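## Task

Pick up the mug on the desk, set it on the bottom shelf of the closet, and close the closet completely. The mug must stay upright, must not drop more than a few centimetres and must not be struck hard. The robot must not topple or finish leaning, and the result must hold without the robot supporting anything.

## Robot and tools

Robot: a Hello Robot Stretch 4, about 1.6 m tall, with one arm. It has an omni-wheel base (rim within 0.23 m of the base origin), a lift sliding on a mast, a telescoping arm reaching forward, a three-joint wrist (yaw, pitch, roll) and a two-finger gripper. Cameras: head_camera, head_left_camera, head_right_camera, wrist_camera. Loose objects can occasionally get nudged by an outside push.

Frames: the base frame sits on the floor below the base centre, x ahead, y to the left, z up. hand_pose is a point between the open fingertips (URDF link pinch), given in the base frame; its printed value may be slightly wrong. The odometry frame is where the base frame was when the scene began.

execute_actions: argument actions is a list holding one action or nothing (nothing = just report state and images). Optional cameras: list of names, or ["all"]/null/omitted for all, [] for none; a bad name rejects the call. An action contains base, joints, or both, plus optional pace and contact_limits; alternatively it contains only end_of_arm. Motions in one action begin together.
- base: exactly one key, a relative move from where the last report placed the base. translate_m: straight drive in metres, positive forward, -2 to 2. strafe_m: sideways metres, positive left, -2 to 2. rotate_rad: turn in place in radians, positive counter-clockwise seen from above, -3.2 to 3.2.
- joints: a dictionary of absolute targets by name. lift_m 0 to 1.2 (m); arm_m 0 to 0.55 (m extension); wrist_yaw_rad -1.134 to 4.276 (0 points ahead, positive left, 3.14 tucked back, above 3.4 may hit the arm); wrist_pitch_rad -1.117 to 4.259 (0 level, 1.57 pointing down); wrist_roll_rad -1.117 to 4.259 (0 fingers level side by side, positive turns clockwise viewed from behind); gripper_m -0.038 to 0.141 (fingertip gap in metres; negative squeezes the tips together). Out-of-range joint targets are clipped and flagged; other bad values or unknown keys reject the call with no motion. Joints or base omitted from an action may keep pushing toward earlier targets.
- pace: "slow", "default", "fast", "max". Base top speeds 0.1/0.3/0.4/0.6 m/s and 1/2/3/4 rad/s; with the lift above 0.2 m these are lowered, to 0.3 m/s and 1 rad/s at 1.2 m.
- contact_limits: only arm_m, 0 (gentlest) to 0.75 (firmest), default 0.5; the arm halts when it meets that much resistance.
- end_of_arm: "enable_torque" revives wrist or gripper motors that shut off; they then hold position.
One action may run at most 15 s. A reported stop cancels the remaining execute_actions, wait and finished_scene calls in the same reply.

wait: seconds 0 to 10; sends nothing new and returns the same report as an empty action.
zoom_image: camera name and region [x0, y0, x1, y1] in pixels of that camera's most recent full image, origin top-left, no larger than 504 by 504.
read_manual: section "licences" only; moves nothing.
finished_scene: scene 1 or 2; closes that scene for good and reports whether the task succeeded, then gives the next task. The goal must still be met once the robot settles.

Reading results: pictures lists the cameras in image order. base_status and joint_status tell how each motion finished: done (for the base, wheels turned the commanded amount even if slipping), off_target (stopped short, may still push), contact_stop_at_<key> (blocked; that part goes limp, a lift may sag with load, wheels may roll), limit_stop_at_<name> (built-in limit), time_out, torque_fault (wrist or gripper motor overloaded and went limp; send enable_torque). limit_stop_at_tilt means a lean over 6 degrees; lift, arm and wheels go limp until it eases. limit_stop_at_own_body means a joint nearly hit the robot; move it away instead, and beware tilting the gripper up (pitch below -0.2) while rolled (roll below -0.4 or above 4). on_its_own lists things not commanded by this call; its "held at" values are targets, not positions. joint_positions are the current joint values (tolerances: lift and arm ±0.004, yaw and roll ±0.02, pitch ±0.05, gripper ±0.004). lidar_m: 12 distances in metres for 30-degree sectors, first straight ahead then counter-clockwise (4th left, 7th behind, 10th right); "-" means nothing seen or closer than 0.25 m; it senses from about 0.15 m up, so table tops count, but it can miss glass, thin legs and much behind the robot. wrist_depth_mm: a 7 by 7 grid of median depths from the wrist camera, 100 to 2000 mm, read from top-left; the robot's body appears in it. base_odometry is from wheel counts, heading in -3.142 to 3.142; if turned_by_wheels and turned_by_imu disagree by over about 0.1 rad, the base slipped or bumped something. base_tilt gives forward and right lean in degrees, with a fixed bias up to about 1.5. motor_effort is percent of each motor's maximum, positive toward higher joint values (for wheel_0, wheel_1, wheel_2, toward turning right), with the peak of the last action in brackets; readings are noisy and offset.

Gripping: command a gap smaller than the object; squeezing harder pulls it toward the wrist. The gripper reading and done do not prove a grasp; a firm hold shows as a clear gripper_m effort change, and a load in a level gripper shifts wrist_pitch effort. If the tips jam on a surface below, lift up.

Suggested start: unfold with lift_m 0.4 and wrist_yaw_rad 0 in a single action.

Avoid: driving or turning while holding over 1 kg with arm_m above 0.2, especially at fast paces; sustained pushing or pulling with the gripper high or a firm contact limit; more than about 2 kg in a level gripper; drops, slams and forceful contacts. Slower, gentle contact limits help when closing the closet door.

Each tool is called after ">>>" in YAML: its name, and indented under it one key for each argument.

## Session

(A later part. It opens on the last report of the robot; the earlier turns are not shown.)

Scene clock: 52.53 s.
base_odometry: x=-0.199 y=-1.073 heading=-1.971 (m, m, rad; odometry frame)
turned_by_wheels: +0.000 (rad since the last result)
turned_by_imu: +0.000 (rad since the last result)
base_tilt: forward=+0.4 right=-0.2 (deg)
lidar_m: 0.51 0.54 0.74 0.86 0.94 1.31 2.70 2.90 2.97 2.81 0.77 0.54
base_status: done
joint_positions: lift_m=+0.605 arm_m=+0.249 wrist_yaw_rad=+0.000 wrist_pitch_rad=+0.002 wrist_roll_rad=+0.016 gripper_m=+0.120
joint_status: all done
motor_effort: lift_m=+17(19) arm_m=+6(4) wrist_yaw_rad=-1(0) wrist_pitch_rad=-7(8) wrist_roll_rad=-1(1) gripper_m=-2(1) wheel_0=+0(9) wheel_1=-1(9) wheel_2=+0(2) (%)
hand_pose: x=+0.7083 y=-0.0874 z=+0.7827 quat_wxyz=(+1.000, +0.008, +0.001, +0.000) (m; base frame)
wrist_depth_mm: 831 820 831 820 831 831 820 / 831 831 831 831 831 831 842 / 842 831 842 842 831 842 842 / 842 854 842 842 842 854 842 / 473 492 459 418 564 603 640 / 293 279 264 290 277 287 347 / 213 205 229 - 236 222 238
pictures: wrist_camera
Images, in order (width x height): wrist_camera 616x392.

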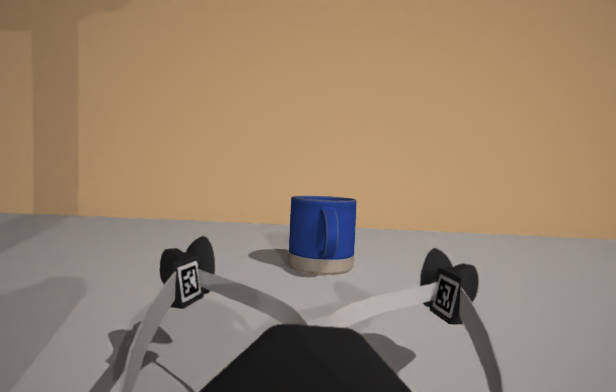

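>>> execute_actions:
  actions:
    - {"joints":{"arm_m":0.46}}
  cameras: ["wrist_camera","head_camera"]

Scene clock: 54.30 s.
base_odometry: x=-0.199 y=-1.073 heading=-1.971 (m, m, rad; odometry frame)
turned_by_wheels: +0.000 (rad since the last result)
turned_by_imu: +0.001 (rad since the last result)
base_tilt: forward=+0.3 right=-0.3 (deg)
lidar_m: 0.50 0.55 0.73 0.86 0.94 1.30 2.70 2.89 2.98 2.81 0.78 0.55
base_status: not commanded
joint_positions: lift_m=+0.605 arm_m=+0.459 wrist_yaw_rad=+0.000 wrist_pitch_rad=+0.002 wrist_roll_rad=+0.016 gripper_m=+0.120
joint_status: all done
motor_effort: lift_m=+17(17) arm_m=+6(8) wrist_yaw_rad=-1(0) wrist_pitch_rad=-6(7) wrist_roll_rad=-1(1) gripper_m=-1(0) wheel_0=+0(0) wheel_1=-1(1) wheel_2=+0(0) (%)
hand_pose: x=+0.9183 y=-0.0874 z=+0.7827 quat_wxyz=(+1.000, +0.008, +0.001, +0.000) (m; base frame)
wrist_depth_mm: 621 621 627 627 621 627 621 / 627 627 627 634 627 627 627 / 634 640 634 627 634 640 634 / 640 640 640 634 640 640 640 / 473 488 455 204 219 603 647 / 290 278 263 202 212 287 345 / 212 204 229 - 227 222 237
pictures: head_camera, wrist_camera
Images, in order (width x height): head_camera 420x560, wrist_camera 616x392.

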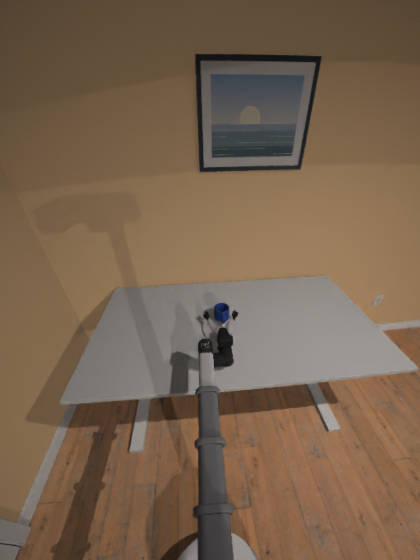

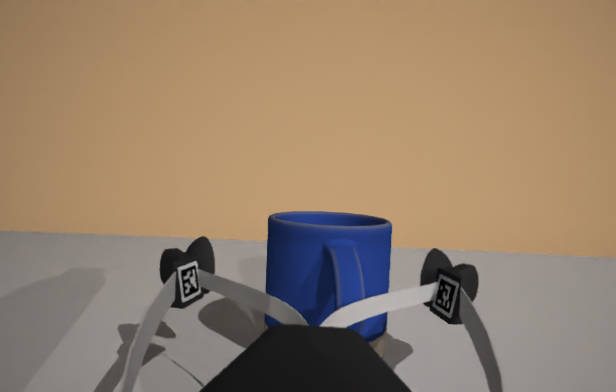

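>>> execute_actions:
  actions:
    - {"joints":{"arm_m":0.49},"pace":"slow"}
  cameras: []

>>> execute_actions:
  actions:
    - {"joints":{"gripper_m":0.0}}
  cameras: []

>>> execute_actions:
  actions:
    - {"joints":{"lift_m":0.68},"pace":"slow"}
  cameras: ["wrist_camera","head_camera"]

Scene clock: 55.80 s.
base_odometry: x=-0.199 y=-1.073 heading=-1.971 (m, m, rad; odometry frame)
turned_by_wheels: +0.000 (rad since the last result)
turned_by_imu: +0.000 (rad since the last result)
base_tilt: forward=+0.2 right=-0.3 (deg)
lidar_m: 0.51 0.56 0.75 0.83 0.96 1.30 2.72 2.92 2.95 2.80 0.78 0.56
base_status: not commanded
joint_positions: lift_m=+0.605 arm_m=+0.489 wrist_yaw_rad=-0.001 wrist_pitch_rad=+0.002 wrist_roll_rad=+0.016 gripper_m=+0.120
joint_status: all done
motor_effort: lift_m=+17(17) arm_m=+6(5) wrist_yaw_rad=+2(2) wrist_pitch_rad=-7(6) wrist_roll_rad=-1(1) gripper_m=-2(1) wheel_0=+0(0) wheel_1=-1(1) wheel_2=+0(0) (%)
hand_pose: x=+0.9482 y=-0.0877 z=+0.7827 quat_wxyz=(+1.000, +0.008, +0.001, +0.000) (m; base frame)
wrist_depth_mm: 591 591 591 591 597 591 597 / 603 597 603 597 597 597 603 / 597 597 603 609 603 609 603 / 609 603 609 609 609 609 609 / 469 488 404 184 247 615 615 / 291 278 260 154 193 286 347 / 211 204 229 - 227 220 238
pictures: none
No camera images: the call's "cameras" was empty. Leave "cameras" out to get every camera's image.

Scene clock: 57.87 s.
base_odometry: x=-0.199 y=-1.073 heading=-1.971 (m, m, rad; odometry frame)
turned_by_wheels: +0.000 (rad since the last result)
turned_by_imu: +0.001 (rad since the last result)
base_tilt: forward=+0.2 right=-0.2 (deg)
lidar_m: 0.53 0.53 0.74 0.84 0.93 1.29 2.73 2.90 2.96 2.81 0.79 0.53
base_status: not commanded
joint_positions: lift_m=+0.605 arm_m=+0.489 wrist_yaw_rad=+0.000 wrist_pitch_rad=+0.003 wrist_roll_rad=+0.016 gripper_m=+0.001
joint_status: all done
motor_effort: lift_m=+17(17) arm_m=+6(6) wrist_yaw_rad=-1(3) wrist_pitch_rad=-8(8) wrist_roll_rad=-1(1) gripper_m=-26(26) wheel_0=+0(0) wheel_1=-1(1) wheel_2=+0(0) (%)
hand_pose: x=+0.9484 y=-0.0873 z=+0.7826 quat_wxyz=(+1.000, +0.008, +0.001, +0.000) (m; base frame)
wrist_depth_mm: 591 591 597 591 597 591 591 / 597 597 597 597 597 597 603 / 603 603 609 603 603 603 603 / 609 609 603 609 603 609 615 / 473 488 206 157 203 609 615 / 291 172 178 139 172 171 343 / 210 211 216 - 226 220 221
pictures: none
No camera images: the call's "cameras" was empty. Leave "cameras" out to get every camera's image.

Scene clock: 59.37 s.
base_odometry: x=-0.199 y=-1.073 heading=-1.971 (m, m, rad; odometry frame)
turned_by_wheels: +0.000 (rad since the last result)
turned_by_imu: +0.000 (rad since the last result)
base_tilt: forward=+0.2 right=-0.5 (deg)
lidar_m: 0.52 0.54 0.73 0.87 0.94 1.29 2.72 2.92 2.94 2.80 0.80 0.54
base_status: not commanded
joint_positions: lift_m=+0.680 arm_m=+0.489 wrist_yaw_rad=+0.000 wrist_pitch_rad=+0.006 wrist_roll_rad=+0.016 gripper_m=+0.001
joint_status: all done
motor_effort: lift_m=+24(27) arm_m=+6(6) wrist_yaw_rad=-1(2) wrist_pitch_rad=-16(17) wrist_roll_rad=-1(1) gripper_m=-26(26) wheel_0=+0(0) wheel_1=-1(1) wheel_2=+0(0) (%)
hand_pose: x=+0.9484 y=-0.0873 z=+0.8562 quat_wxyz=(+1.000, +0.008, +0.003, +0.000) (m; base frame)
wrist_depth_mm: 591 591 591 585 597 591 597 / 603 591 597 603 603 597 597 / 597 597 609 603 603 603 603 / 603 609 615 609 615 609 615 / 615 609 205 157 200 615 621 / 469 173 178 139 172 171 569 / 343 345 353 - 368 359 364
pictures: head_camera, wrist_camera
Images, in order (width x height): head_camera 420x560, wrist_camera 616x392.

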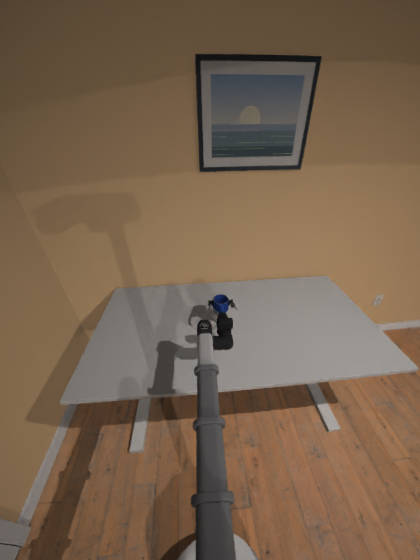

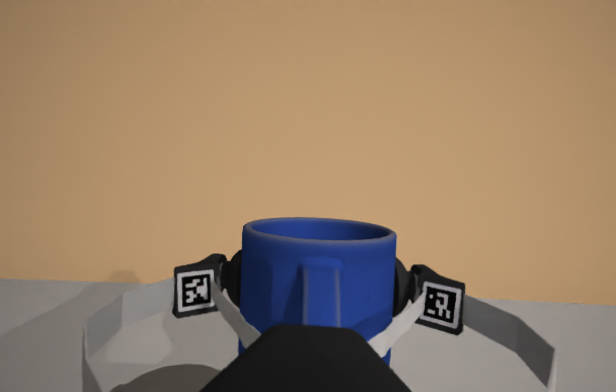

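>>> execute_actions:
  actions:
    - {"joints":{"arm_m":0.0}}
  cameras: []

>>> execute_actions:
  actions:
    - {"base":{"translate_m":-0.3}}
  cameras: []

>>> execute_actions:
  actions:
    - {"base":{"rotate_rad":-3.105}}
  cameras: []

>>> execute_actions:
  actions:
    - {"base":{"strafe_m":0.865}}
  cameras: []

>>> execute_actions:
  actions:
    - {"base":{"translate_m":1.4}}

Scene clock: 62.03 s.
base_odometry: x=-0.199 y=-1.073 heading=-1.971 (m, m, rad; odometry frame)
turned_by_wheels: +0.000 (rad since the last result)
turned_by_imu: +0.001 (rad since the last result)
base_tilt: forward=+0.3 right=-0.3 (deg)
lidar_m: 0.50 0.53 0.75 0.87 0.94 1.29 2.71 2.92 2.96 2.81 0.78 0.57
base_status: not commanded
joint_positions: lift_m=+0.680 arm_m=+0.001 wrist_yaw_rad=+0.000 wrist_pitch_rad=+0.006 wrist_roll_rad=+0.016 gripper_m=+0.001
joint_status: all done
motor_effort: lift_m=+24(23) arm_m=-6(8) wrist_yaw_rad=-1(1) wrist_pitch_rad=-18(17) wrist_roll_rad=-1(1) gripper_m=-27(26) wheel_0=+0(0) wheel_1=-1(1) wheel_2=+0(0) (%)
hand_pose: x=+0.4604 y=-0.0875 z=+0.8561 quat_wxyz=(+1.000, +0.008, +0.003, +0.000) (m; base frame)
wrist_depth_mm: 1078 1060 1078 1060 1060 1078 1078 / 1078 1060 1078 1078 1078 1078 1078 / 1098 1098 1098 1098 1078 1098 1098 / 1078 1098 1098 1098 1098 1098 1118 / 768 798 206 156 201 976 1025 / 480 173 179 139 172 171 569 / 349 351 357 - 373 364 370
pictures: none
No camera images: the call's "cameras" was empty. Leave "cameras" out to get every camera's image.

Scene clock: 64.50 s.
base_odometry: x=-0.082 y=-0.796 heading=-1.971 (m, m, rad; odometry frame)
turned_by_wheels: +0.000 (rad since the last result)
turned_by_imu: +0.001 (rad since the last result)
base_tilt: forward=+0.2 right=-0.3 (deg)
lidar_m: 0.80 0.83 0.93 0.88 0.91 1.27 2.40 2.64 2.98 2.81 1.21 0.88
base_status: done
joint_positions: lift_m=+0.680 arm_m=+0.001 wrist_yaw_rad=+0.000 wrist_pitch_rad=+0.006 wrist_roll_rad=+0.016 gripper_m=+0.001
joint_status: not commanded
motor_effort: lift_m=+23(23) arm_m=-6(6) wrist_yaw_rad=+0(0) wrist_pitch_rad=-18(18) wrist_roll_rad=-1(1) gripper_m=-29(26) wheel_0=-2(7) wheel_1=-2(8) wheel_2=+1(9) (%)
hand_pose: x=+0.4604 y=-0.0874 z=+0.8562 quat_wxyz=(+1.000, +0.008, +0.003, +0.000) (m; base frame)
wrist_depth_mm: 1366 1336 1366 1336 1336 1336 1366 / 1366 1366 1430 1366 1366 1366 1366 / 1366 1366 1397 1366 1397 1366 1397 / 1397 1397 1397 1397 1430 1397 1397 / 778 798 204 156 201 976 1042 / 1430 173 178 139 172 172 683 / 1430 1430 1430 - 1430 1464 976
pictures: none
No camera images: the call's "cameras" was empty. Leave "cameras" out to get every camera's image.

Scene clock: 67.33 s.
base_odometry: x=-0.082 y=-0.796 heading=+1.207 (m, m, rad; odometry frame)
turned_by_wheels: -3.104 (rad since the last result)
turned_by_imu: -3.142 (rad since the last result)
base_tilt: forward=+0.2 right=-0.1 (deg)
lidar_m: 2.42 2.64 2.94 2.81 1.22 0.84 0.80 0.86 0.94 0.88 0.92 1.31
base_status: done
joint_positions: lift_m=+0.680 arm_m=+0.001 wrist_yaw_rad=+0.000 wrist_pitch_rad=+0.006 wrist_roll_rad=+0.016 gripper_m=+0.001
joint_status: not commanded
motor_effort: lift_m=+22(22) arm_m=-6(6) wrist_yaw_rad=+0(2) wrist_pitch_rad=-18(18) wrist_roll_rad=-1(1) gripper_m=-26(25) wheel_0=+2(8) wheel_1=+1(7) wheel_2=+4(8) (%)
hand_pose: x=+0.4604 y=-0.0875 z=+0.8562 quat_wxyz=(+1.000, +0.008, +0.003, +0.000) (m; base frame)
wrist_depth_mm: - - - - - 1921 1255 / - - - - - 1921 1229 / - - - - - 1921 1229 / - - - - - 1808 1205 / - - 205 157 200 1863 1205 / - 172 178 139 172 171 1205 / 1661 1708 1708 - 1756 1661 1098
pictures: none
No camera images: the call's "cameras" was empty. Leave "cameras" out to get every camera's image.

Scene clock: 71.53 s.
base_odometry: x=-0.890 y=-0.489 heading=+1.207 (m, m, rad; odometry frame)
turned_by_wheels: +0.000 (rad since the last result)
turned_by_imu: +0.003 (rad since the last result)
base_tilt: forward=+0.3 right=-0.4 (deg)
lidar_m: 2.41 2.51 2.05 1.96 2.05 1.69 0.82 0.85 1.19 1.74 1.86 2.49
base_status: done
joint_positions: lift_m=+0.680 arm_m=+0.001 wrist_yaw_rad=+0.000 wrist_pitch_rad=+0.006 wrist_roll_rad=+0.016 gripper_m=+0.001
joint_status: not commanded
motor_effort: lift_m=+22(23) arm_m=-6(6) wrist_yaw_rad=-1(0) wrist_pitch_rad=-18(18) wrist_roll_rad=-1(1) gripper_m=-24(26) wheel_0=-1(10) wheel_1=+2(7) wheel_2=-1(4) (%)
hand_pose: x=+0.4604 y=-0.0874 z=+0.8563 quat_wxyz=(+1.000, +0.008, +0.003, +0.000) (m; base frame)
wrist_depth_mm: - - - - - - - / - - - - - - - / - - - - - - - / - - - - - - - / - - 205 157 203 - - / - 173 178 139 172 171 - / 1661 1708 1708 - 1808 1756 1756
pictures: none
No camera images: the call's "cameras" was empty. Leave "cameras" out to get every camera's image.

Scene clock: 77.67 s.
base_odometry: x=-0.393 y=+0.820 heading=+1.207 (m, m, rad; odometry frame)
turned_by_wheels: +0.000 (rad since the last result)
turned_by_imu: +0.000 (rad since the last result)
base_tilt: forward=+0.2 right=-0.2 (deg)
lidar_m: 1.04 1.05 1.47 1.96 2.06 2.81 3.03 2.33 1.82 1.71 1.79 1.06
base_status: done
joint_positions: lift_m=+0.680 arm_m=+0.001 wrist_yaw_rad=+0.000 wrist_pitch_rad=+0.006 wrist_roll_rad=+0.016 gripper_m=+0.001
joint_status: not commanded
motor_effort: lift_m=+22(22) arm_m=-6(6) wrist_yaw_rad=-1(0) wrist_pitch_rad=-17(17) wrist_roll_rad=-2(1) gripper_m=-27(28) wheel_0=+1(7) wheel_1=+1(6) wheel_2=-2(8) (%)
hand_pose: x=+0.4604 y=-0.0874 z=+0.8563 quat_wxyz=(+1.000, +0.008, +0.003, +0.000) (m; base frame)
wrist_depth_mm: 768 768 1118 1464 1464 741 741 / 778 778 1464 1499 1430 741 741 / 788 788 1499 1499 1430 759 1464 / 798 798 1537 1499 1499 759 1464 / 809 809 205 157 200 768 1537 / 820 172 178 139 172 172 1499 / 820 820 1537 - 1138 788 1537
pictures: head_camera, head_left_camera, head_right_camera, wrist_camera
Images, in order (width x height): head_camera 420x560, head_left_camera 420x672, head_right_camera 420x672, wrist_camera 616x392.

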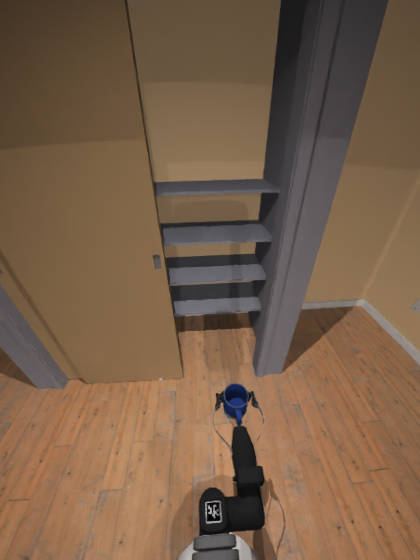

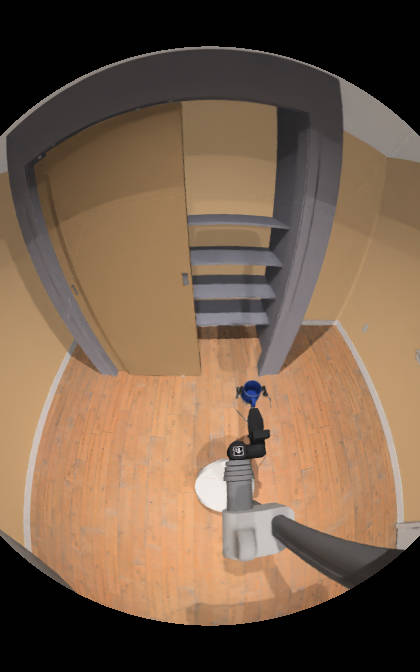

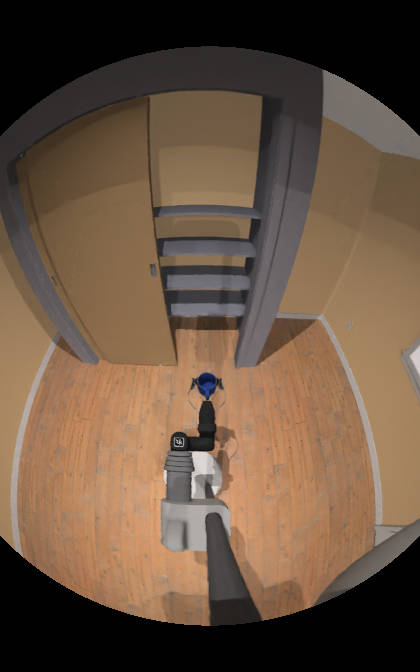

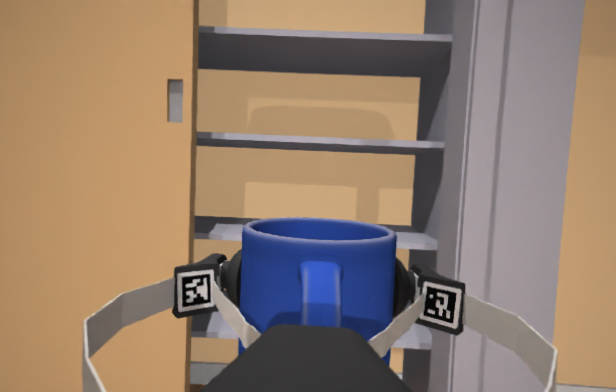

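>>> execute_actions:
  actions:
    - {"base":{"translate_m":0.2},"joints":{"lift_m":0.42}}
  cameras: ["wrist_camera","head_camera"]

Scene clock: 79.90 s.
base_odometry: x=-0.322 y=+1.007 heading=+1.208 (m, m, rad; odometry frame)
turned_by_wheels: +0.000 (rad since the last result)
turned_by_imu: +0.001 (rad since the last result)
base_tilt: forward=+0.3 right=-0.3 (deg)
lidar_m: 0.82 0.84 1.17 1.93 2.04 2.80 3.25 2.52 1.78 1.72 1.86 0.87
base_status: done
joint_positions: lift_m=+0.420 arm_m=+0.001 wrist_yaw_rad=+0.000 wrist_pitch_rad=+0.006 wrist_roll_rad=+0.016 gripper_m=+0.001
joint_status: all done
motor_effort: lift_m=+18(19) arm_m=-6(6) wrist_yaw_rad=-1(1) wrist_pitch_rad=-18(19) wrist_roll_rad=-1(2) gripper_m=-27(25) wheel_0=+3(6) wheel_1=+3(6) wheel_2=-1(11) (%)
hand_pose: x=+0.4604 y=-0.0874 z=+0.5965 quat_wxyz=(+1.000, +0.008, +0.003, +0.000) (m; base frame)
wrist_depth_mm: 580 580 976 1042 1008 878 539 / 585 580 1308 1308 1281 891 544 / 591 585 1281 1308 1281 668 549 / 597 597 1308 1308 1308 654 564 / 597 603 205 157 202 647 564 / 609 172 178 139 172 172 574 / 609 621 1229 - 1205 627 574
pictures: head_camera, wrist_camera
Images, in order (width x height): head_camera 420x560, wrist_camera 616x392.

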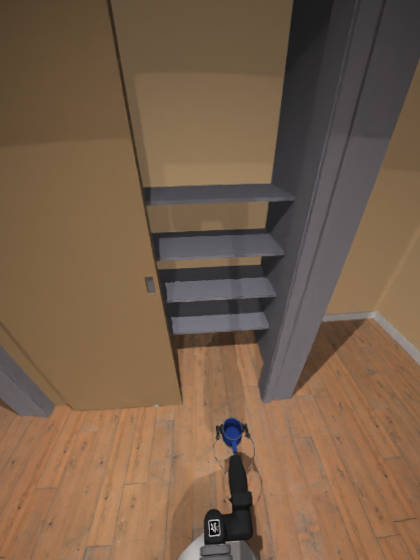

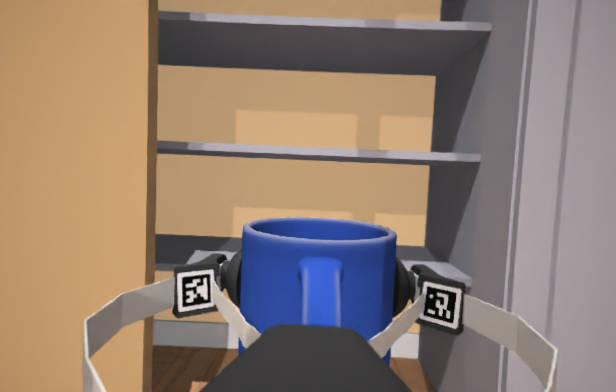

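>>> execute_actions:
  actions:
    - {"base":{"translate_m":0.22},"joints":{"lift_m":0.36,"arm_m":0.25}}
  cameras: ["wrist_camera","head_camera"]

Scene clock: 82.20 s.
base_odometry: x=-0.244 y=+1.212 heading=+1.208 (m, m, rad; odometry frame)
turned_by_wheels: +0.000 (rad since the last result)
turned_by_imu: +0.000 (rad since the last result)
base_tilt: forward=+0.2 right=-0.4 (deg)
lidar_m: 0.90 0.59 0.86 1.97 2.05 2.80 3.52 2.54 1.83 1.72 0.86 0.66
base_status: done
joint_positions: lift_m=+0.360 arm_m=+0.249 wrist_yaw_rad=+0.000 wrist_pitch_rad=+0.006 wrist_roll_rad=+0.016 gripper_m=+0.001
joint_status: all done
motor_effort: lift_m=+19(23) arm_m=+6(6) wrist_yaw_rad=-1(1) wrist_pitch_rad=-17(18) wrist_roll_rad=-1(1) gripper_m=-25(26) wheel_0=+1(6) wheel_1=+2(8) wheel_2=-2(11) (%)
hand_pose: x=+0.7084 y=-0.0873 z=+0.5365 quat_wxyz=(+1.000, +0.008, +0.003, +0.000) (m; base frame)
wrist_depth_mm: 831 842 820 820 820 820 591 / 517 484 466 500 477 459 449 / 842 854 831 831 831 768 591 / 854 854 842 842 842 831 585 / 741 759 205 156 201 798 580 / 496 173 178 139 171 171 525 / 878 866 878 - 854 768 436
pictures: head_camera, wrist_camera
Images, in order (width x height): head_camera 420x560, wrist_camera 616x392.

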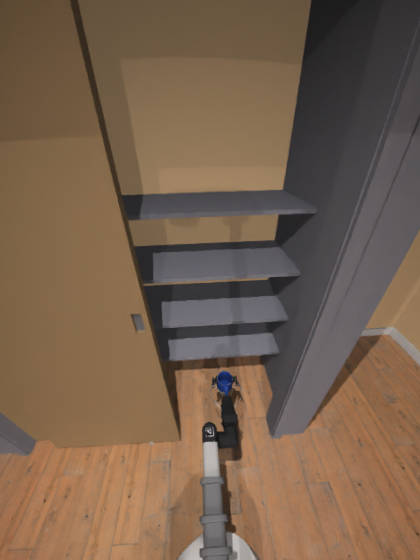

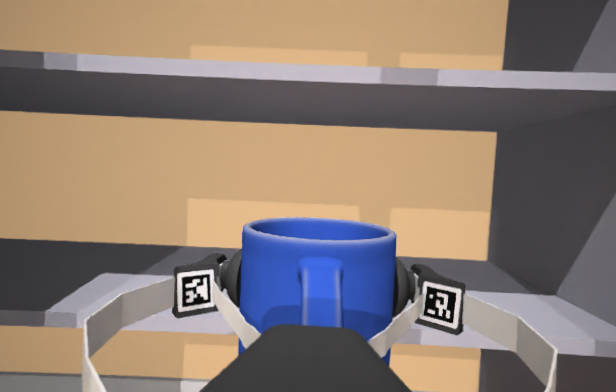

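>>> execute_actions:
  actions:
    - {"base":{"translate_m":0.1},"joints":{"arm_m":0.54},"pace":"slow"}
  cameras: ["wrist_camera","head_camera"]

>>> execute_actions:
  actions:
    - {"joints":{"lift_m":0.335},"pace":"slow"}
  cameras: ["wrist_camera"]

Scene clock: 86.47 s.
base_odometry: x=-0.209 y=+1.306 heading=+1.208 (m, m, rad; odometry frame)
turned_by_wheels: +0.000 (rad since the last result)
turned_by_imu: +0.001 (rad since the last result)
base_tilt: forward=+0.2 right=-0.3 (deg)
lidar_m: 0.78 0.53 0.71 1.96 2.06 2.82 3.61 2.53 1.81 1.72 0.69 0.60
base_status: done
joint_positions: lift_m=+0.360 arm_m=+0.539 wrist_yaw_rad=+0.000 wrist_pitch_rad=+0.006 wrist_roll_rad=+0.016 gripper_m=+0.001
joint_status: all done
motor_effort: lift_m=+19(19) arm_m=+6(6) wrist_yaw_rad=+0(1) wrist_pitch_rad=-18(17) wrist_roll_rad=-1(1) gripper_m=-27(27) wheel_0=+2(6) wheel_1=+2(5) wheel_2=-3(7) (%)
hand_pose: x=+0.9983 y=-0.0874 z=+0.5365 quat_wxyz=(+1.000, +0.008, +0.003, +0.000) (m; base frame)
wrist_depth_mm: 300 287 279 270 265 259 256 / 449 445 445 442 427 410 399 / 452 449 449 445 445 439 442 / 459 455 452 452 449 445 445 / 462 462 205 157 201 449 449 / 466 173 178 139 172 171 452 / 332 336 342 - 357 347 353
pictures: head_camera, wrist_camera
Images, in order (width x height): head_camera 420x560, wrist_camera 616x392.

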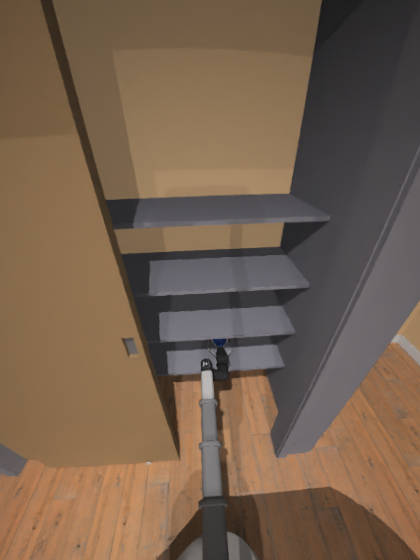

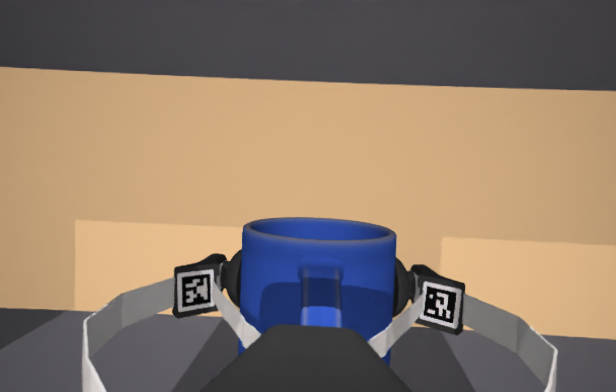

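Scene clock: 87.47 s.
base_odometry: x=-0.209 y=+1.306 heading=+1.208 (m, m, rad; odometry frame)
turned_by_wheels: +0.000 (rad since the last result)
turned_by_imu: +0.000 (rad since the last result)
base_tilt: forward=+0.3 right=-0.4 (deg)
lidar_m: 0.76 0.53 0.68 1.96 2.08 2.81 3.62 2.54 1.79 1.74 0.67 0.60
base_status: not commanded
joint_positions: lift_m=+0.335 arm_m=+0.539 wrist_yaw_rad=+0.000 wrist_pitch_rad=+0.006 wrist_roll_rad=+0.016 gripper_m=+0.001
joint_status: all done
motor_effort: lift_m=+18(20) arm_m=+6(6) wrist_yaw_rad=-1(1) wrist_pitch_rad=-17(17) wrist_roll_rad=-1(1) gripper_m=-26(25) wheel_0=+2(2) wheel_1=+2(2) wheel_2=-3(3) (%)
hand_pose: x=+0.9983 y=-0.0874 z=+0.5116 quat_wxyz=(+1.000, +0.008, +0.003, +0.000) (m; base frame)
wrist_depth_mm: 370 357 343 336 325 320 317 / 449 445 445 442 439 436 436 / 452 449 452 445 445 442 439 / 459 455 455 452 445 449 442 / 462 462 205 157 201 449 445 / 394 173 178 139 172 171 452 / 287 289 294 - 307 300 303
pictures: wrist_camera
Images, in order (width x height): wrist_camera 616x392.

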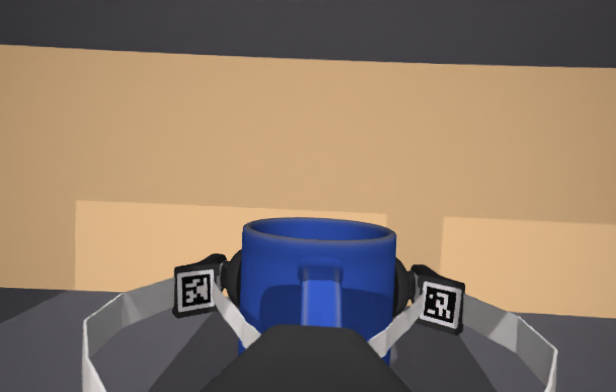

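>>> execute_actions:
  actions:
    - {"joints":{"lift_m":0.302},"pace":"slow"}
  cameras: ["wrist_camera"]

Scene clock: 88.63 s.
base_odometry: x=-0.209 y=+1.306 heading=+1.208 (m, m, rad; odometry frame)
turned_by_wheels: +0.000 (rad since the last result)
turned_by_imu: +0.000 (rad since the last result)
base_tilt: forward=+0.2 right=-0.3 (deg)
lidar_m: 0.80 0.52 0.68 1.95 2.03 2.81 3.60 2.51 1.80 1.72 0.68 0.60
base_status: not commanded
joint_positions: lift_m=+0.302 arm_m=+0.539 wrist_yaw_rad=+0.000 wrist_pitch_rad=+0.006 wrist_roll_rad=+0.016 gripper_m=+0.001
joint_status: all done
motor_effort: lift_m=+18(19) arm_m=+6(6) wrist_yaw_rad=+0(1) wrist_pitch_rad=-17(18) wrist_roll_rad=-1(1) gripper_m=-26(27) wheel_0=+2(2) wheel_1=+2(2) wheel_2=-3(3) (%)
hand_pose: x=+0.9983 y=-0.0874 z=+0.4786 quat_wxyz=(+1.000, +0.008, +0.003, +0.000) (m; base frame)
wrist_depth_mm: 442 445 442 421 410 404 397 / 449 445 445 442 442 436 439 / 452 449 449 442 445 442 439 / 459 455 452 449 449 445 442 / 459 459 205 157 200 452 449 / 310 173 178 139 172 171 366 / 226 227 231 - 241 236 237
pictures: wrist_camera
Images, in order (width x height): wrist_camera 616x392.

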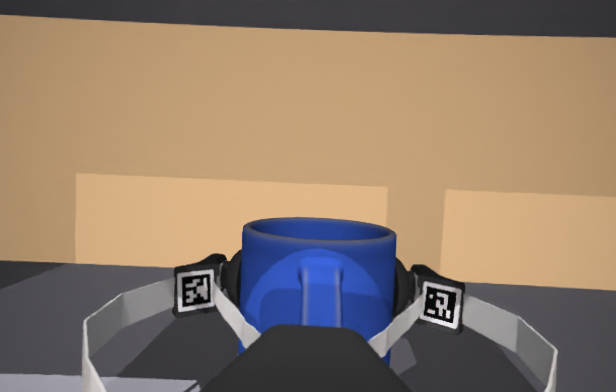

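Not yet touching; ~1 cm left.

>>> execute_actions:
  actions:
    - {"joints":{"lift_m":0.29},"pace":"slow"}
  cameras: []

Scene clock: 89.43 s.
base_odometry: x=-0.209 y=+1.306 heading=+1.208 (m, m, rad; odometry frame)
turned_by_wheels: +0.000 (rad since the last result)
turned_by_imu: +0.000 (rad since the last result)
base_tilt: forward=+0.3 right=-0.3 (deg)
lidar_m: 0.75 0.51 0.68 1.96 2.03 2.79 3.61 2.50 1.80 1.73 0.69 0.61
base_status: not commanded
joint_positions: lift_m=+0.290 arm_m=+0.539 wrist_yaw_rad=+0.000 wrist_pitch_rad=+0.001 wrist_roll_rad=+0.016 gripper_m=+0.001
joint_status: all done
motor_effort: lift_m=+17(21) arm_m=+6(6) wrist_yaw_rad=-1(1) wrist_pitch_rad=-4(17) wrist_roll_rad=-1(1) gripper_m=-22(26) wheel_0=+2(2) wheel_1=+2(2) wheel_2=-3(3) (%)
hand_pose: x=+0.9983 y=-0.0874 z=+0.4681 quat_wxyz=(+1.000, +0.008, +0.001, +0.000) (m; base frame)
wrist_depth_mm: 445 442 439 436 439 415 413 / 449 445 445 445 439 442 436 / 455 452 449 449 445 442 442 / 459 455 452 452 445 449 445 / 459 455 205 157 202 452 449 / 290 173 178 138 171 171 345 / 210 212 216 - 225 220 221
pictures: none
No camera images: the call's "cameras" was empty. Leave "cameras" out to get every camera's image.

Touched down.

>>> execute_actions:
  actions:
    - {"joints":{"gripper_m":0.12,"lift_m":0.295}}
  cameras: []

>>> execute_actions:
  actions:
    - {"joints":{"arm_m":0.0}}
  cameras: ["wrist_camera"]

>>> execute_actions:
  actions:
    - {"base":{"translate_m":-0.2},"joints":{"gripper_m":0.0,"lift_m":0.88}}
  cameras: []

>>> execute_actions:
  actions:
    - {"base":{"strafe_m":0.3},"joints":{"arm_m":0.25}}
  cameras: ["wrist_camera","head_camera"]

Scene clock: 91.60 s.
base_odometry: x=-0.209 y=+1.306 heading=+1.208 (m, m, rad; odometry frame)
turned_by_wheels: +0.000 (rad since the last result)
turned_by_imu: +0.001 (rad since the last result)
base_tilt: forward=+0.3 right=-0.2 (deg)
lidar_m: 0.80 0.53 0.73 1.97 2.05 2.77 3.58 2.52 1.80 1.74 0.69 0.60
base_status: not commanded
joint_positions: lift_m=+0.295 arm_m=+0.539 wrist_yaw_rad=+0.000 wrist_pitch_rad=+0.003 wrist_roll_rad=+0.016 gripper_m=+0.120
joint_status: all done
motor_effort: lift_m=+22(26) arm_m=+6(6) wrist_yaw_rad=+0(0) wrist_pitch_rad=-8(16) wrist_roll_rad=-1(1) gripper_m=+0(26) wheel_0=+2(2) wheel_1=+2(1) wheel_2=-3(3) (%)
hand_pose: x=+0.9983 y=-0.0874 z=+0.4722 quat_wxyz=(+1.000, +0.008, +0.001, +0.000) (m; base frame)
wrist_depth_mm: 449 442 442 436 418 410 404 / 449 449 445 442 442 439 436 / 452 449 449 449 442 442 439 / 455 455 452 449 449 445 442 / 459 459 415 182 232 449 449 / 298 285 267 154 196 294 355 / 216 209 235 - 234 227 245
pictures: none
No camera images: the call's "cameras" was empty. Leave "cameras" out to get every camera's image.

Scene clock: 94.23 s.
base_odometry: x=-0.209 y=+1.306 heading=+1.208 (m, m, rad; odometry frame)
turned_by_wheels: +0.000 (rad since the last result)
turned_by_imu: +0.001 (rad since the last result)
base_tilt: forward=+0.4 right=-0.3 (deg)
lidar_m: 0.79 0.50 0.72 1.96 2.05 2.83 3.61 2.52 1.81 1.74 0.70 0.56
base_status: not commanded
joint_positions: lift_m=+0.295 arm_m=+0.001 wrist_yaw_rad=+0.000 wrist_pitch_rad=+0.003 wrist_roll_rad=+0.016 gripper_m=+0.120
joint_status: all done
motor_effort: lift_m=+22(22) arm_m=-6(5) wrist_yaw_rad=+0(1) wrist_pitch_rad=-7(8) wrist_roll_rad=-1(1) gripper_m=-1(1) wheel_0=+2(2) wheel_1=+2(2) wheel_2=-4(3) (%)
hand_pose: x=+0.4605 y=-0.0874 z=+0.4723 quat_wxyz=(+1.000, +0.008, +0.001, +0.000) (m; base frame)
wrist_depth_mm: 976 960 976 960 960 904 591 / 798 750 715 683 654 627 559 / 991 991 991 991 976 866 591 / 991 991 976 991 976 854 585 / 1025 699 627 768 691 691 574 / 1025 1008 1025 1008 1008 683 569 / 976 931 1008 - 991 768 569
pictures: wrist_camera
Images, in order (width x height): wrist_camera 616x392.

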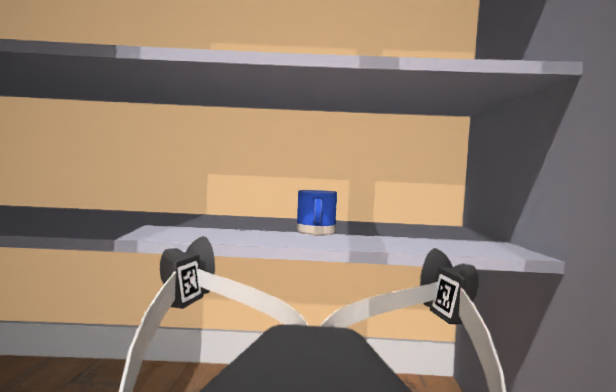

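Scene clock: 97.47 s.
base_odometry: x=-0.280 y=+1.119 heading=+1.208 (m, m, rad; odometry frame)
turned_by_wheels: +0.000 (rad since the last result)
turned_by_imu: +0.001 (rad since the last result)
base_tilt: forward=+0.3 right=-0.3 (deg)
lidar_m: 0.72 0.73 0.96 1.94 2.04 2.82 3.40 2.51 1.81 1.73 1.85 0.76
base_status: done
joint_positions: lift_m=+0.880 arm_m=+0.001 wrist_yaw_rad=+0.000 wrist_pitch_rad=+0.003 wrist_roll_rad=+0.016 gripper_m=+0.000
joint_status: all done
motor_effort: lift_m=+21(20) arm_m=-6(6) wrist_yaw_rad=+0(1) wrist_pitch_rad=-7(7) wrist_roll_rad=-1(1) gripper_m=-6(5) wheel_0=-2(6) wheel_1=-1(6) wheel_2=+3(10) (%)
hand_pose: x=+0.4604 y=-0.0874 z=+1.0573 quat_wxyz=(+1.000, +0.008, +0.001, +0.000) (m; base frame)
wrist_depth_mm: 462 1182 1182 1138 1160 917 459 / 466 854 946 1008 991 820 452 / 469 1182 1182 1182 1160 866 449 / 477 878 1182 1182 1182 854 449 / 480 1205 1205 1205 1205 788 442 / 484 976 183 190 186 831 445 / 488 500 866 - 842 521 445
pictures: none
No camera images: the call's "cameras" was empty. Leave "cameras" out to get every camera's image.

Scene clock: 99.80 s.
base_odometry: x=-0.560 y=+1.225 heading=+1.208 (m, m, rad; odometry frame)
turned_by_wheels: +0.000 (rad since the last result)
turned_by_imu: +0.001 (rad since the last result)
base_tilt: forward=+0.4 right=-0.3 (deg)
lidar_m: 0.67 0.73 1.00 1.65 1.74 2.33 3.40 2.66 2.16 2.02 0.97 0.95
base_status: done
joint_positions: lift_m=+0.880 arm_m=+0.249 wrist_yaw_rad=+0.000 wrist_pitch_rad=+0.002 wrist_roll_rad=+0.016 gripper_m=+0.000
joint_status: all done
motor_effort: lift_m=+21(22) arm_m=+5(7) wrist_yaw_rad=+0(55) wrist_pitch_rad=-6(7) wrist_roll_rad=-1(1) gripper_m=-4(8) wheel_0=+0(15) wheel_1=+1(12) wheel_2=-2(5) (%)
hand_pose: x=+0.7084 y=-0.0875 z=+1.0574 quat_wxyz=(+1.000, +0.008, +0.001, +0.000) (m; base frame)
wrist_depth_mm: 216 214 213 574 559 904 904 / 218 216 215 788 759 723 707 / 219 218 216 931 931 917 917 / 221 220 220 946 931 931 931 / 223 222 233 535 640 715 647 / 225 224 183 190 186 960 931 / 227 225 224 - 788 759 842
pictures: head_camera, wrist_camera
Images, in order (width x height): head_camera 420x560, wrist_camera 616x392.

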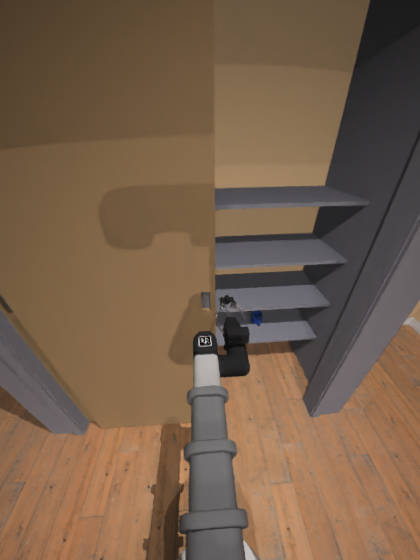

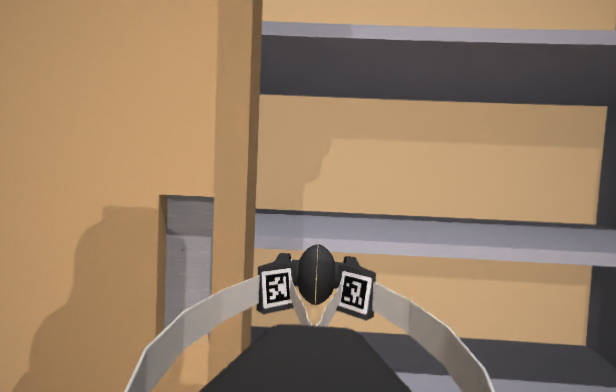

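>>> execute_actions:
  actions:
    - {"joints":{"arm_m":0.18}}
  cameras: []

>>> execute_actions:
  actions:
    - {"base":{"strafe_m":0.07}}
  cameras: ["wrist_camera"]

Scene clock: 101.03 s.
base_odometry: x=-0.560 y=+1.225 heading=+1.208 (m, m, rad; odometry frame)
turned_by_wheels: +0.000 (rad since the last result)
turned_by_imu: +0.000 (rad since the last result)
base_tilt: forward=+0.3 right=-0.3 (deg)
lidar_m: 0.66 0.70 0.98 1.64 1.74 2.38 3.37 2.70 2.14 2.02 0.96 0.97
base_status: not commanded
joint_positions: lift_m=+0.880 arm_m=+0.181 wrist_yaw_rad=+0.000 wrist_pitch_rad=+0.002 wrist_roll_rad=+0.016 gripper_m=+0.000
joint_status: all done
motor_effort: lift_m=+20(21) arm_m=-6(5) wrist_yaw_rad=+0(0) wrist_pitch_rad=-6(7) wrist_roll_rad=-1(1) gripper_m=-7(6) wheel_0=+0(0) wheel_1=+1(1) wheel_2=-2(3) (%)
hand_pose: x=+0.6405 y=-0.0874 z=+1.0574 quat_wxyz=(+1.000, +0.008, +0.001, +0.000) (m; base frame)
wrist_depth_mm: 283 282 281 976 991 960 976 / 286 285 283 768 759 732 715 / 289 287 285 991 991 991 991 / 290 289 287 1008 1008 991 991 / 293 291 291 603 1008 1008 788 / 296 296 183 190 186 1008 976 / 298 297 296 - 798 759 842
pictures: none
No camera images: the call's "cameras" was empty. Leave "cameras" out to get every camera's image.

Scene clock: 102.30 s.
base_odometry: x=-0.625 y=+1.250 heading=+1.208 (m, m, rad; odometry frame)
turned_by_wheels: +0.000 (rad since the last result)
turned_by_imu: +0.000 (rad since the last result)
base_tilt: forward=+0.3 right=-0.1 (deg)
lidar_m: 0.69 0.73 1.01 1.58 1.67 2.25 3.40 2.67 2.24 2.10 0.98 1.05
base_status: done
joint_positions: lift_m=+0.880 arm_m=+0.181 wrist_yaw_rad=+0.000 wrist_pitch_rad=+0.002 wrist_roll_rad=+0.016 gripper_m=+0.000
joint_status: not commanded
motor_effort: lift_m=+20(21) arm_m=-6(6) wrist_yaw_rad=+1(0) wrist_pitch_rad=-7(6) wrist_roll_rad=-1(1) gripper_m=-4(6) wheel_0=+1(10) wheel_1=-1(11) wheel_2=+0(1) (%)
hand_pose: x=+0.6405 y=-0.0874 z=+1.0574 quat_wxyz=(+1.000, +0.008, +0.001, +0.000) (m; base frame)
wrist_depth_mm: 283 282 279 279 976 976 960 / 286 283 283 282 750 732 715 / 289 286 285 285 1008 991 976 / 290 289 287 286 991 1008 991 / 294 293 290 289 1008 1008 788 / 296 294 183 190 186 1008 1025 / 298 297 296 - 798 759 842
pictures: wrist_camera
Images, in order (width x height): wrist_camera 616x392.

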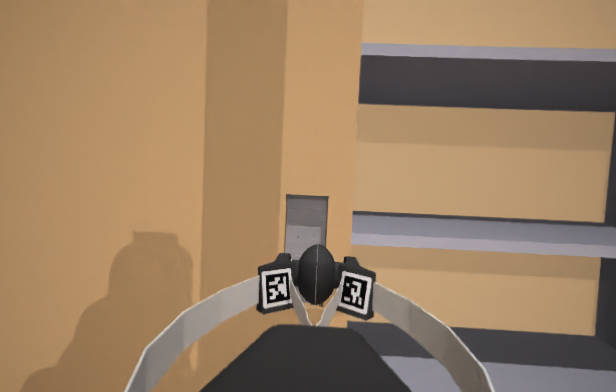

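>>> execute_actions:
  actions:
    - {"base":{"strafe_m":0.006},"joints":{"arm_m":0.35},"contact_limits":{"arm_m":0.15},"pace":"slow"}
  cameras: ["wrist_camera"]

>>> execute_actions:
  actions:
    - {"base":{"strafe_m":-0.55},"pace":"slow"}
  cameras: ["wrist_camera","head_camera"]

Scene clock: 104.10 s.
base_odometry: x=-0.631 y=+1.252 heading=+1.207 (m, m, rad; odometry frame)
turned_by_wheels: -0.001 (rad since the last result)
turned_by_imu: +0.005 (rad since the last result)
base_tilt: forward=+0.1 right=-0.4 (deg)
lidar_m: 0.69 0.70 0.98 1.58 1.64 2.27 3.38 2.69 2.21 2.10 1.03 1.02
base_status: done
joint_positions: lift_m=+0.880 arm_m=+0.242 wrist_yaw_rad=-0.008 wrist_pitch_rad=+0.001 wrist_roll_rad=+0.016 gripper_m=+0.000
joint_status: arm_m contact_stop (moved +0.061 of +0.169)
on_its_own: arm_m is slack since a contact_stop (your +0.350 is given up); wrist_yaw_rad is at rest, and its effort (+24) is outside its rest range (-13 to +13)
motor_effort: lift_m=+21(21) arm_m=+0(16) wrist_yaw_rad=+24(34) wrist_pitch_rad=-2(7) wrist_roll_rad=-1(1) gripper_m=-5(6) wheel_0=+0(5) wheel_1=+1(6) wheel_2=-8(11) (%)
contact_limits: arm_m 0.15
hand_pose: x=+0.7002 y=-0.0898 z=+1.0578 quat_wxyz=(+1.000, +0.008, +0.001, -0.004) (m; base frame)
wrist_depth_mm: 225 224 224 223 525 917 917 / 227 226 226 225 676 723 707 / 229 229 228 227 946 946 917 / 231 229 229 229 946 946 946 / 233 233 232 230 559 732 768 / 236 235 180 187 183 960 960 / 237 236 236 - 798 741 842
pictures: wrist_camera
Images, in order (width x height): wrist_camera 616x392.

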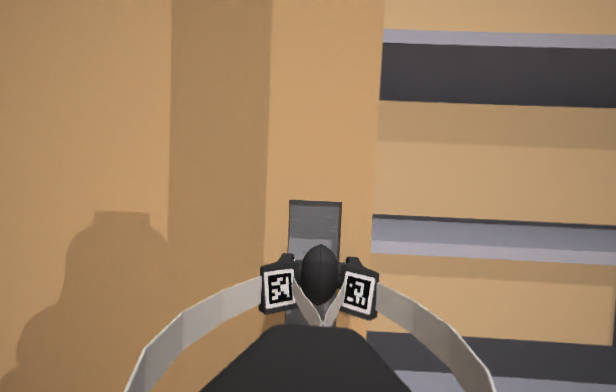

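not run: a stop came earlier in this reply.

>>> execute_actions:
  actions:
    - {"base":{"strafe_m":-0.57},"pace":"slow"}
  cameras: ["wrist_camera","head_camera"]

Scene clock: 110.97 s.
base_odometry: x=-0.098 y=+1.050 heading=+1.208 (m, m, rad; odometry frame)
turned_by_wheels: +0.001 (rad since the last result)
turned_by_imu: +0.008 (rad since the last result)
base_tilt: forward=+0.1 right=-0.4 (deg)
lidar_m: 0.68 0.73 1.06 2.15 2.25 3.11 3.37 2.25 1.63 1.53 1.63 0.70
base_status: done
joint_positions: lift_m=+0.880 arm_m=+0.240 wrist_yaw_rad=+0.001 wrist_pitch_rad=+0.002 wrist_roll_rad=+0.016 gripper_m=+0.000
joint_status: not commanded
on_its_own: arm_m is slack since a contact_stop (your +0.350 is given up)
motor_effort: lift_m=+21(21) arm_m=+0(0) wrist_yaw_rad=-4(39) wrist_pitch_rad=-5(5) wrist_roll_rad=-1(1) gripper_m=-6(8) wheel_0=+12(20) wheel_1=+4(5) wheel_2=-2(5) (%)
hand_pose: x=+0.6999 y=-0.0870 z=+1.0577 quat_wxyz=(+1.000, +0.008, +0.001, +0.001) (m; base frame)
wrist_depth_mm: 228 226 224 222 559 274 197 / 230 229 225 224 750 268 196 / 232 230 228 226 931 264 193 / 234 232 230 227 891 259 193 / 236 234 232 228 654 255 193 / 238 236 187 189 647 252 195 / 240 238 236 - 715 217 196
pictures: head_camera, wrist_camera
Images, in order (width x height): head_camera 420x560, wrist_camera 616x392.

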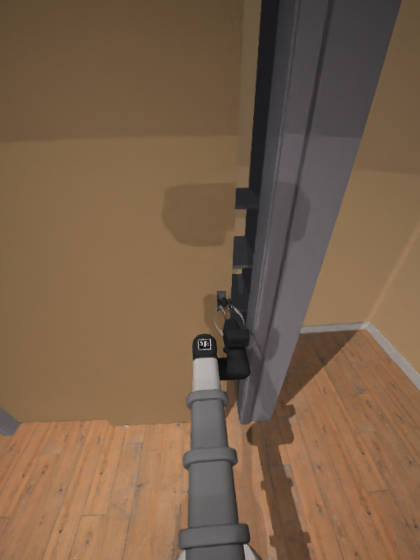

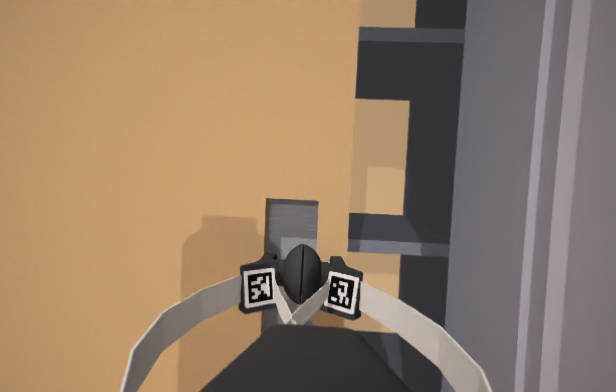

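>>> execute_actions:
  actions:
    - {"base":{"strafe_m":-0.08},"joints":{"arm_m":0.25},"contact_limits":{"arm_m":0.15},"pace":"slow"}
  cameras: ["wrist_camera","head_camera"]

Scene clock: 112.97 s.
base_odometry: x=-0.024 y=+1.021 heading=+1.209 (m, m, rad; odometry frame)
turned_by_wheels: +0.001 (rad since the last result)
turned_by_imu: +0.002 (rad since the last result)
base_tilt: forward=+0.3 right=-0.3 (deg)
lidar_m: 0.68 0.73 1.07 2.23 2.30 3.24 3.39 2.11 1.54 1.45 1.55 0.68
base_status: done
joint_positions: lift_m=+0.880 arm_m=+0.240 wrist_yaw_rad=-0.001 wrist_pitch_rad=+0.001 wrist_roll_rad=+0.016 gripper_m=+0.000
joint_status: arm_m contact_stop (moved +0.000 of +0.010)
on_its_own: arm_m is slack since a contact_stop (your +0.250 is given up)
motor_effort: lift_m=+21(21) arm_m=+0(14) wrist_yaw_rad=+2(26) wrist_pitch_rad=-4(4) wrist_roll_rad=-1(1) gripper_m=-5(7) wheel_0=+12(21) wheel_1=+1(5) wheel_2=-2(1) (%)
contact_limits: arm_m 0.15
hand_pose: x=+0.6995 y=-0.0877 z=+1.0577 quat_wxyz=(+1.000, +0.008, +0.001, -0.001) (m; base frame)
wrist_depth_mm: 228 225 224 222 203 188 200 / 229 228 226 224 204 190 201 / 231 229 228 226 200 191 204 / 234 232 230 229 195 193 205 / 236 234 232 229 196 195 207 / 239 236 184 189 181 197 208 / 240 238 236 - 199 199 211
pictures: head_camera, wrist_camera
Images, in order (width x height): head_camera 420x560, wrist_camera 616x392.

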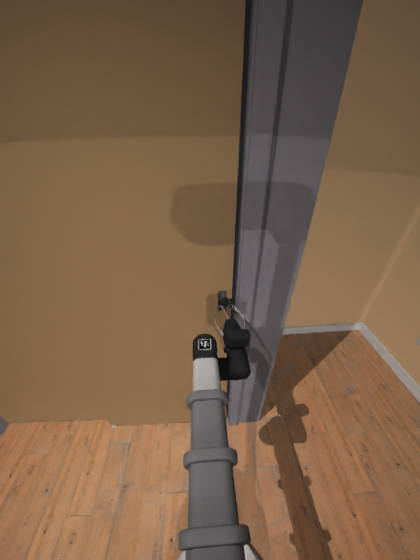

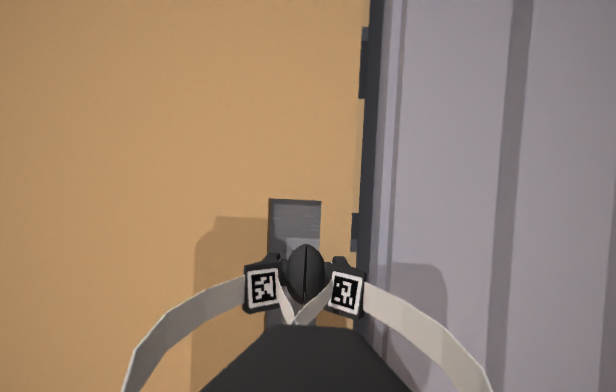

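Small gap left (~1 cm).

>>> execute_actions:
  actions:
    - {"base":{"strafe_m":-0.025},"pace":"slow"}
  cameras: ["wrist_camera"]

Scene clock: 114.20 s.
base_odometry: x=-0.001 y=+1.012 heading=+1.210 (m, m, rad; odometry frame)
turned_by_wheels: +0.001 (rad since the last result)
turned_by_imu: +0.002 (rad since the last result)
base_tilt: forward=+0.2 right=-0.3 (deg)
lidar_m: 0.66 0.70 1.04 2.25 2.35 3.24 3.40 2.07 1.47 1.43 1.54 0.69
base_status: done
joint_positions: lift_m=+0.880 arm_m=+0.240 wrist_yaw_rad=+0.005 wrist_pitch_rad=+0.001 wrist_roll_rad=+0.016 gripper_m=+0.000
joint_status: not commanded
on_its_own: arm_m is slack since a contact_stop (your +0.250 is given up); wrist_yaw_rad is at rest, and its effort (-16) is outside its rest range (-13 to +13)
motor_effort: lift_m=+21(21) arm_m=+0(0) wrist_yaw_rad=-16(25) wrist_pitch_rad=-4(4) wrist_roll_rad=-1(1) gripper_m=-7(7) wheel_0=+14(18) wheel_1=+4(4) wheel_2=-1(1) (%)
hand_pose: x=+0.7000 y=-0.0859 z=+1.0577 quat_wxyz=(+1.000, +0.008, +0.001, +0.003) (m; base frame)
wrist_depth_mm: 229 226 224 221 188 198 198 / 230 228 226 224 190 201 200 / 233 230 228 225 191 202 201 / 236 233 230 228 193 204 204 / 237 235 233 213 195 206 205 / 239 236 185 182 195 208 207 / 242 238 237 - 198 209 208
pictures: wrist_camera
Images, in order (width x height): wrist_camera 616x392.

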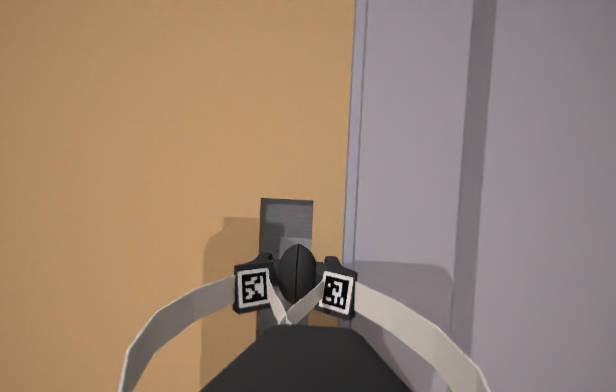

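Closed.

>>> execute_actions:
  actions:
    - {"joints":{"arm_m":0.1}}
  cameras: ["head_camera"]

>>> finished_scene:
  scene: 1

Scene clock: 115.77 s.
base_odometry: x=-0.001 y=+1.012 heading=+1.209 (m, m, rad; odometry frame)
turned_by_wheels: -0.001 (rad since the last result)
turned_by_imu: -0.001 (rad since the last result)
base_tilt: forward=+0.3 right=-0.4 (deg)
lidar_m: 0.65 0.72 1.08 2.26 2.37 3.25 3.42 2.08 1.52 1.43 1.53 0.70
base_status: not commanded
joint_positions: lift_m=+0.880 arm_m=+0.101 wrist_yaw_rad=+0.000 wrist_pitch_rad=+0.002 wrist_roll_rad=+0.016 gripper_m=+0.000
joint_status: all done
motor_effort: lift_m=+20(20) arm_m=-6(5) wrist_yaw_rad=+0(42) wrist_pitch_rad=-7(6) wrist_roll_rad=-1(1) gripper_m=-5(8) wheel_0=+0(15) wheel_1=+1(4) wheel_2=+2(5) (%)
hand_pose: x=+0.5605 y=-0.0874 z=+1.0574 quat_wxyz=(+1.000, +0.008, +0.001, +0.000) (m; base frame)
wrist_depth_mm: 362 359 359 355 324 332 332 / 366 364 359 357 329 336 1042 / 370 366 364 359 342 338 1042 / 373 368 366 362 343 343 1060 / 377 375 370 334 347 345 1060 / 379 375 183 190 186 349 1078 / 384 379 377 - 355 351 1098
pictures: head_camera
Images, in order (width x height): head_camera 420x560.

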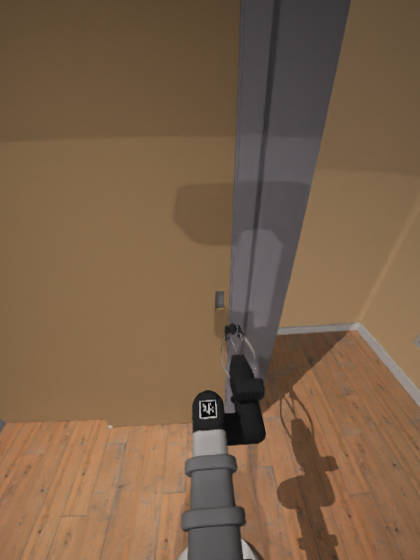

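The scene is finished: the task was done.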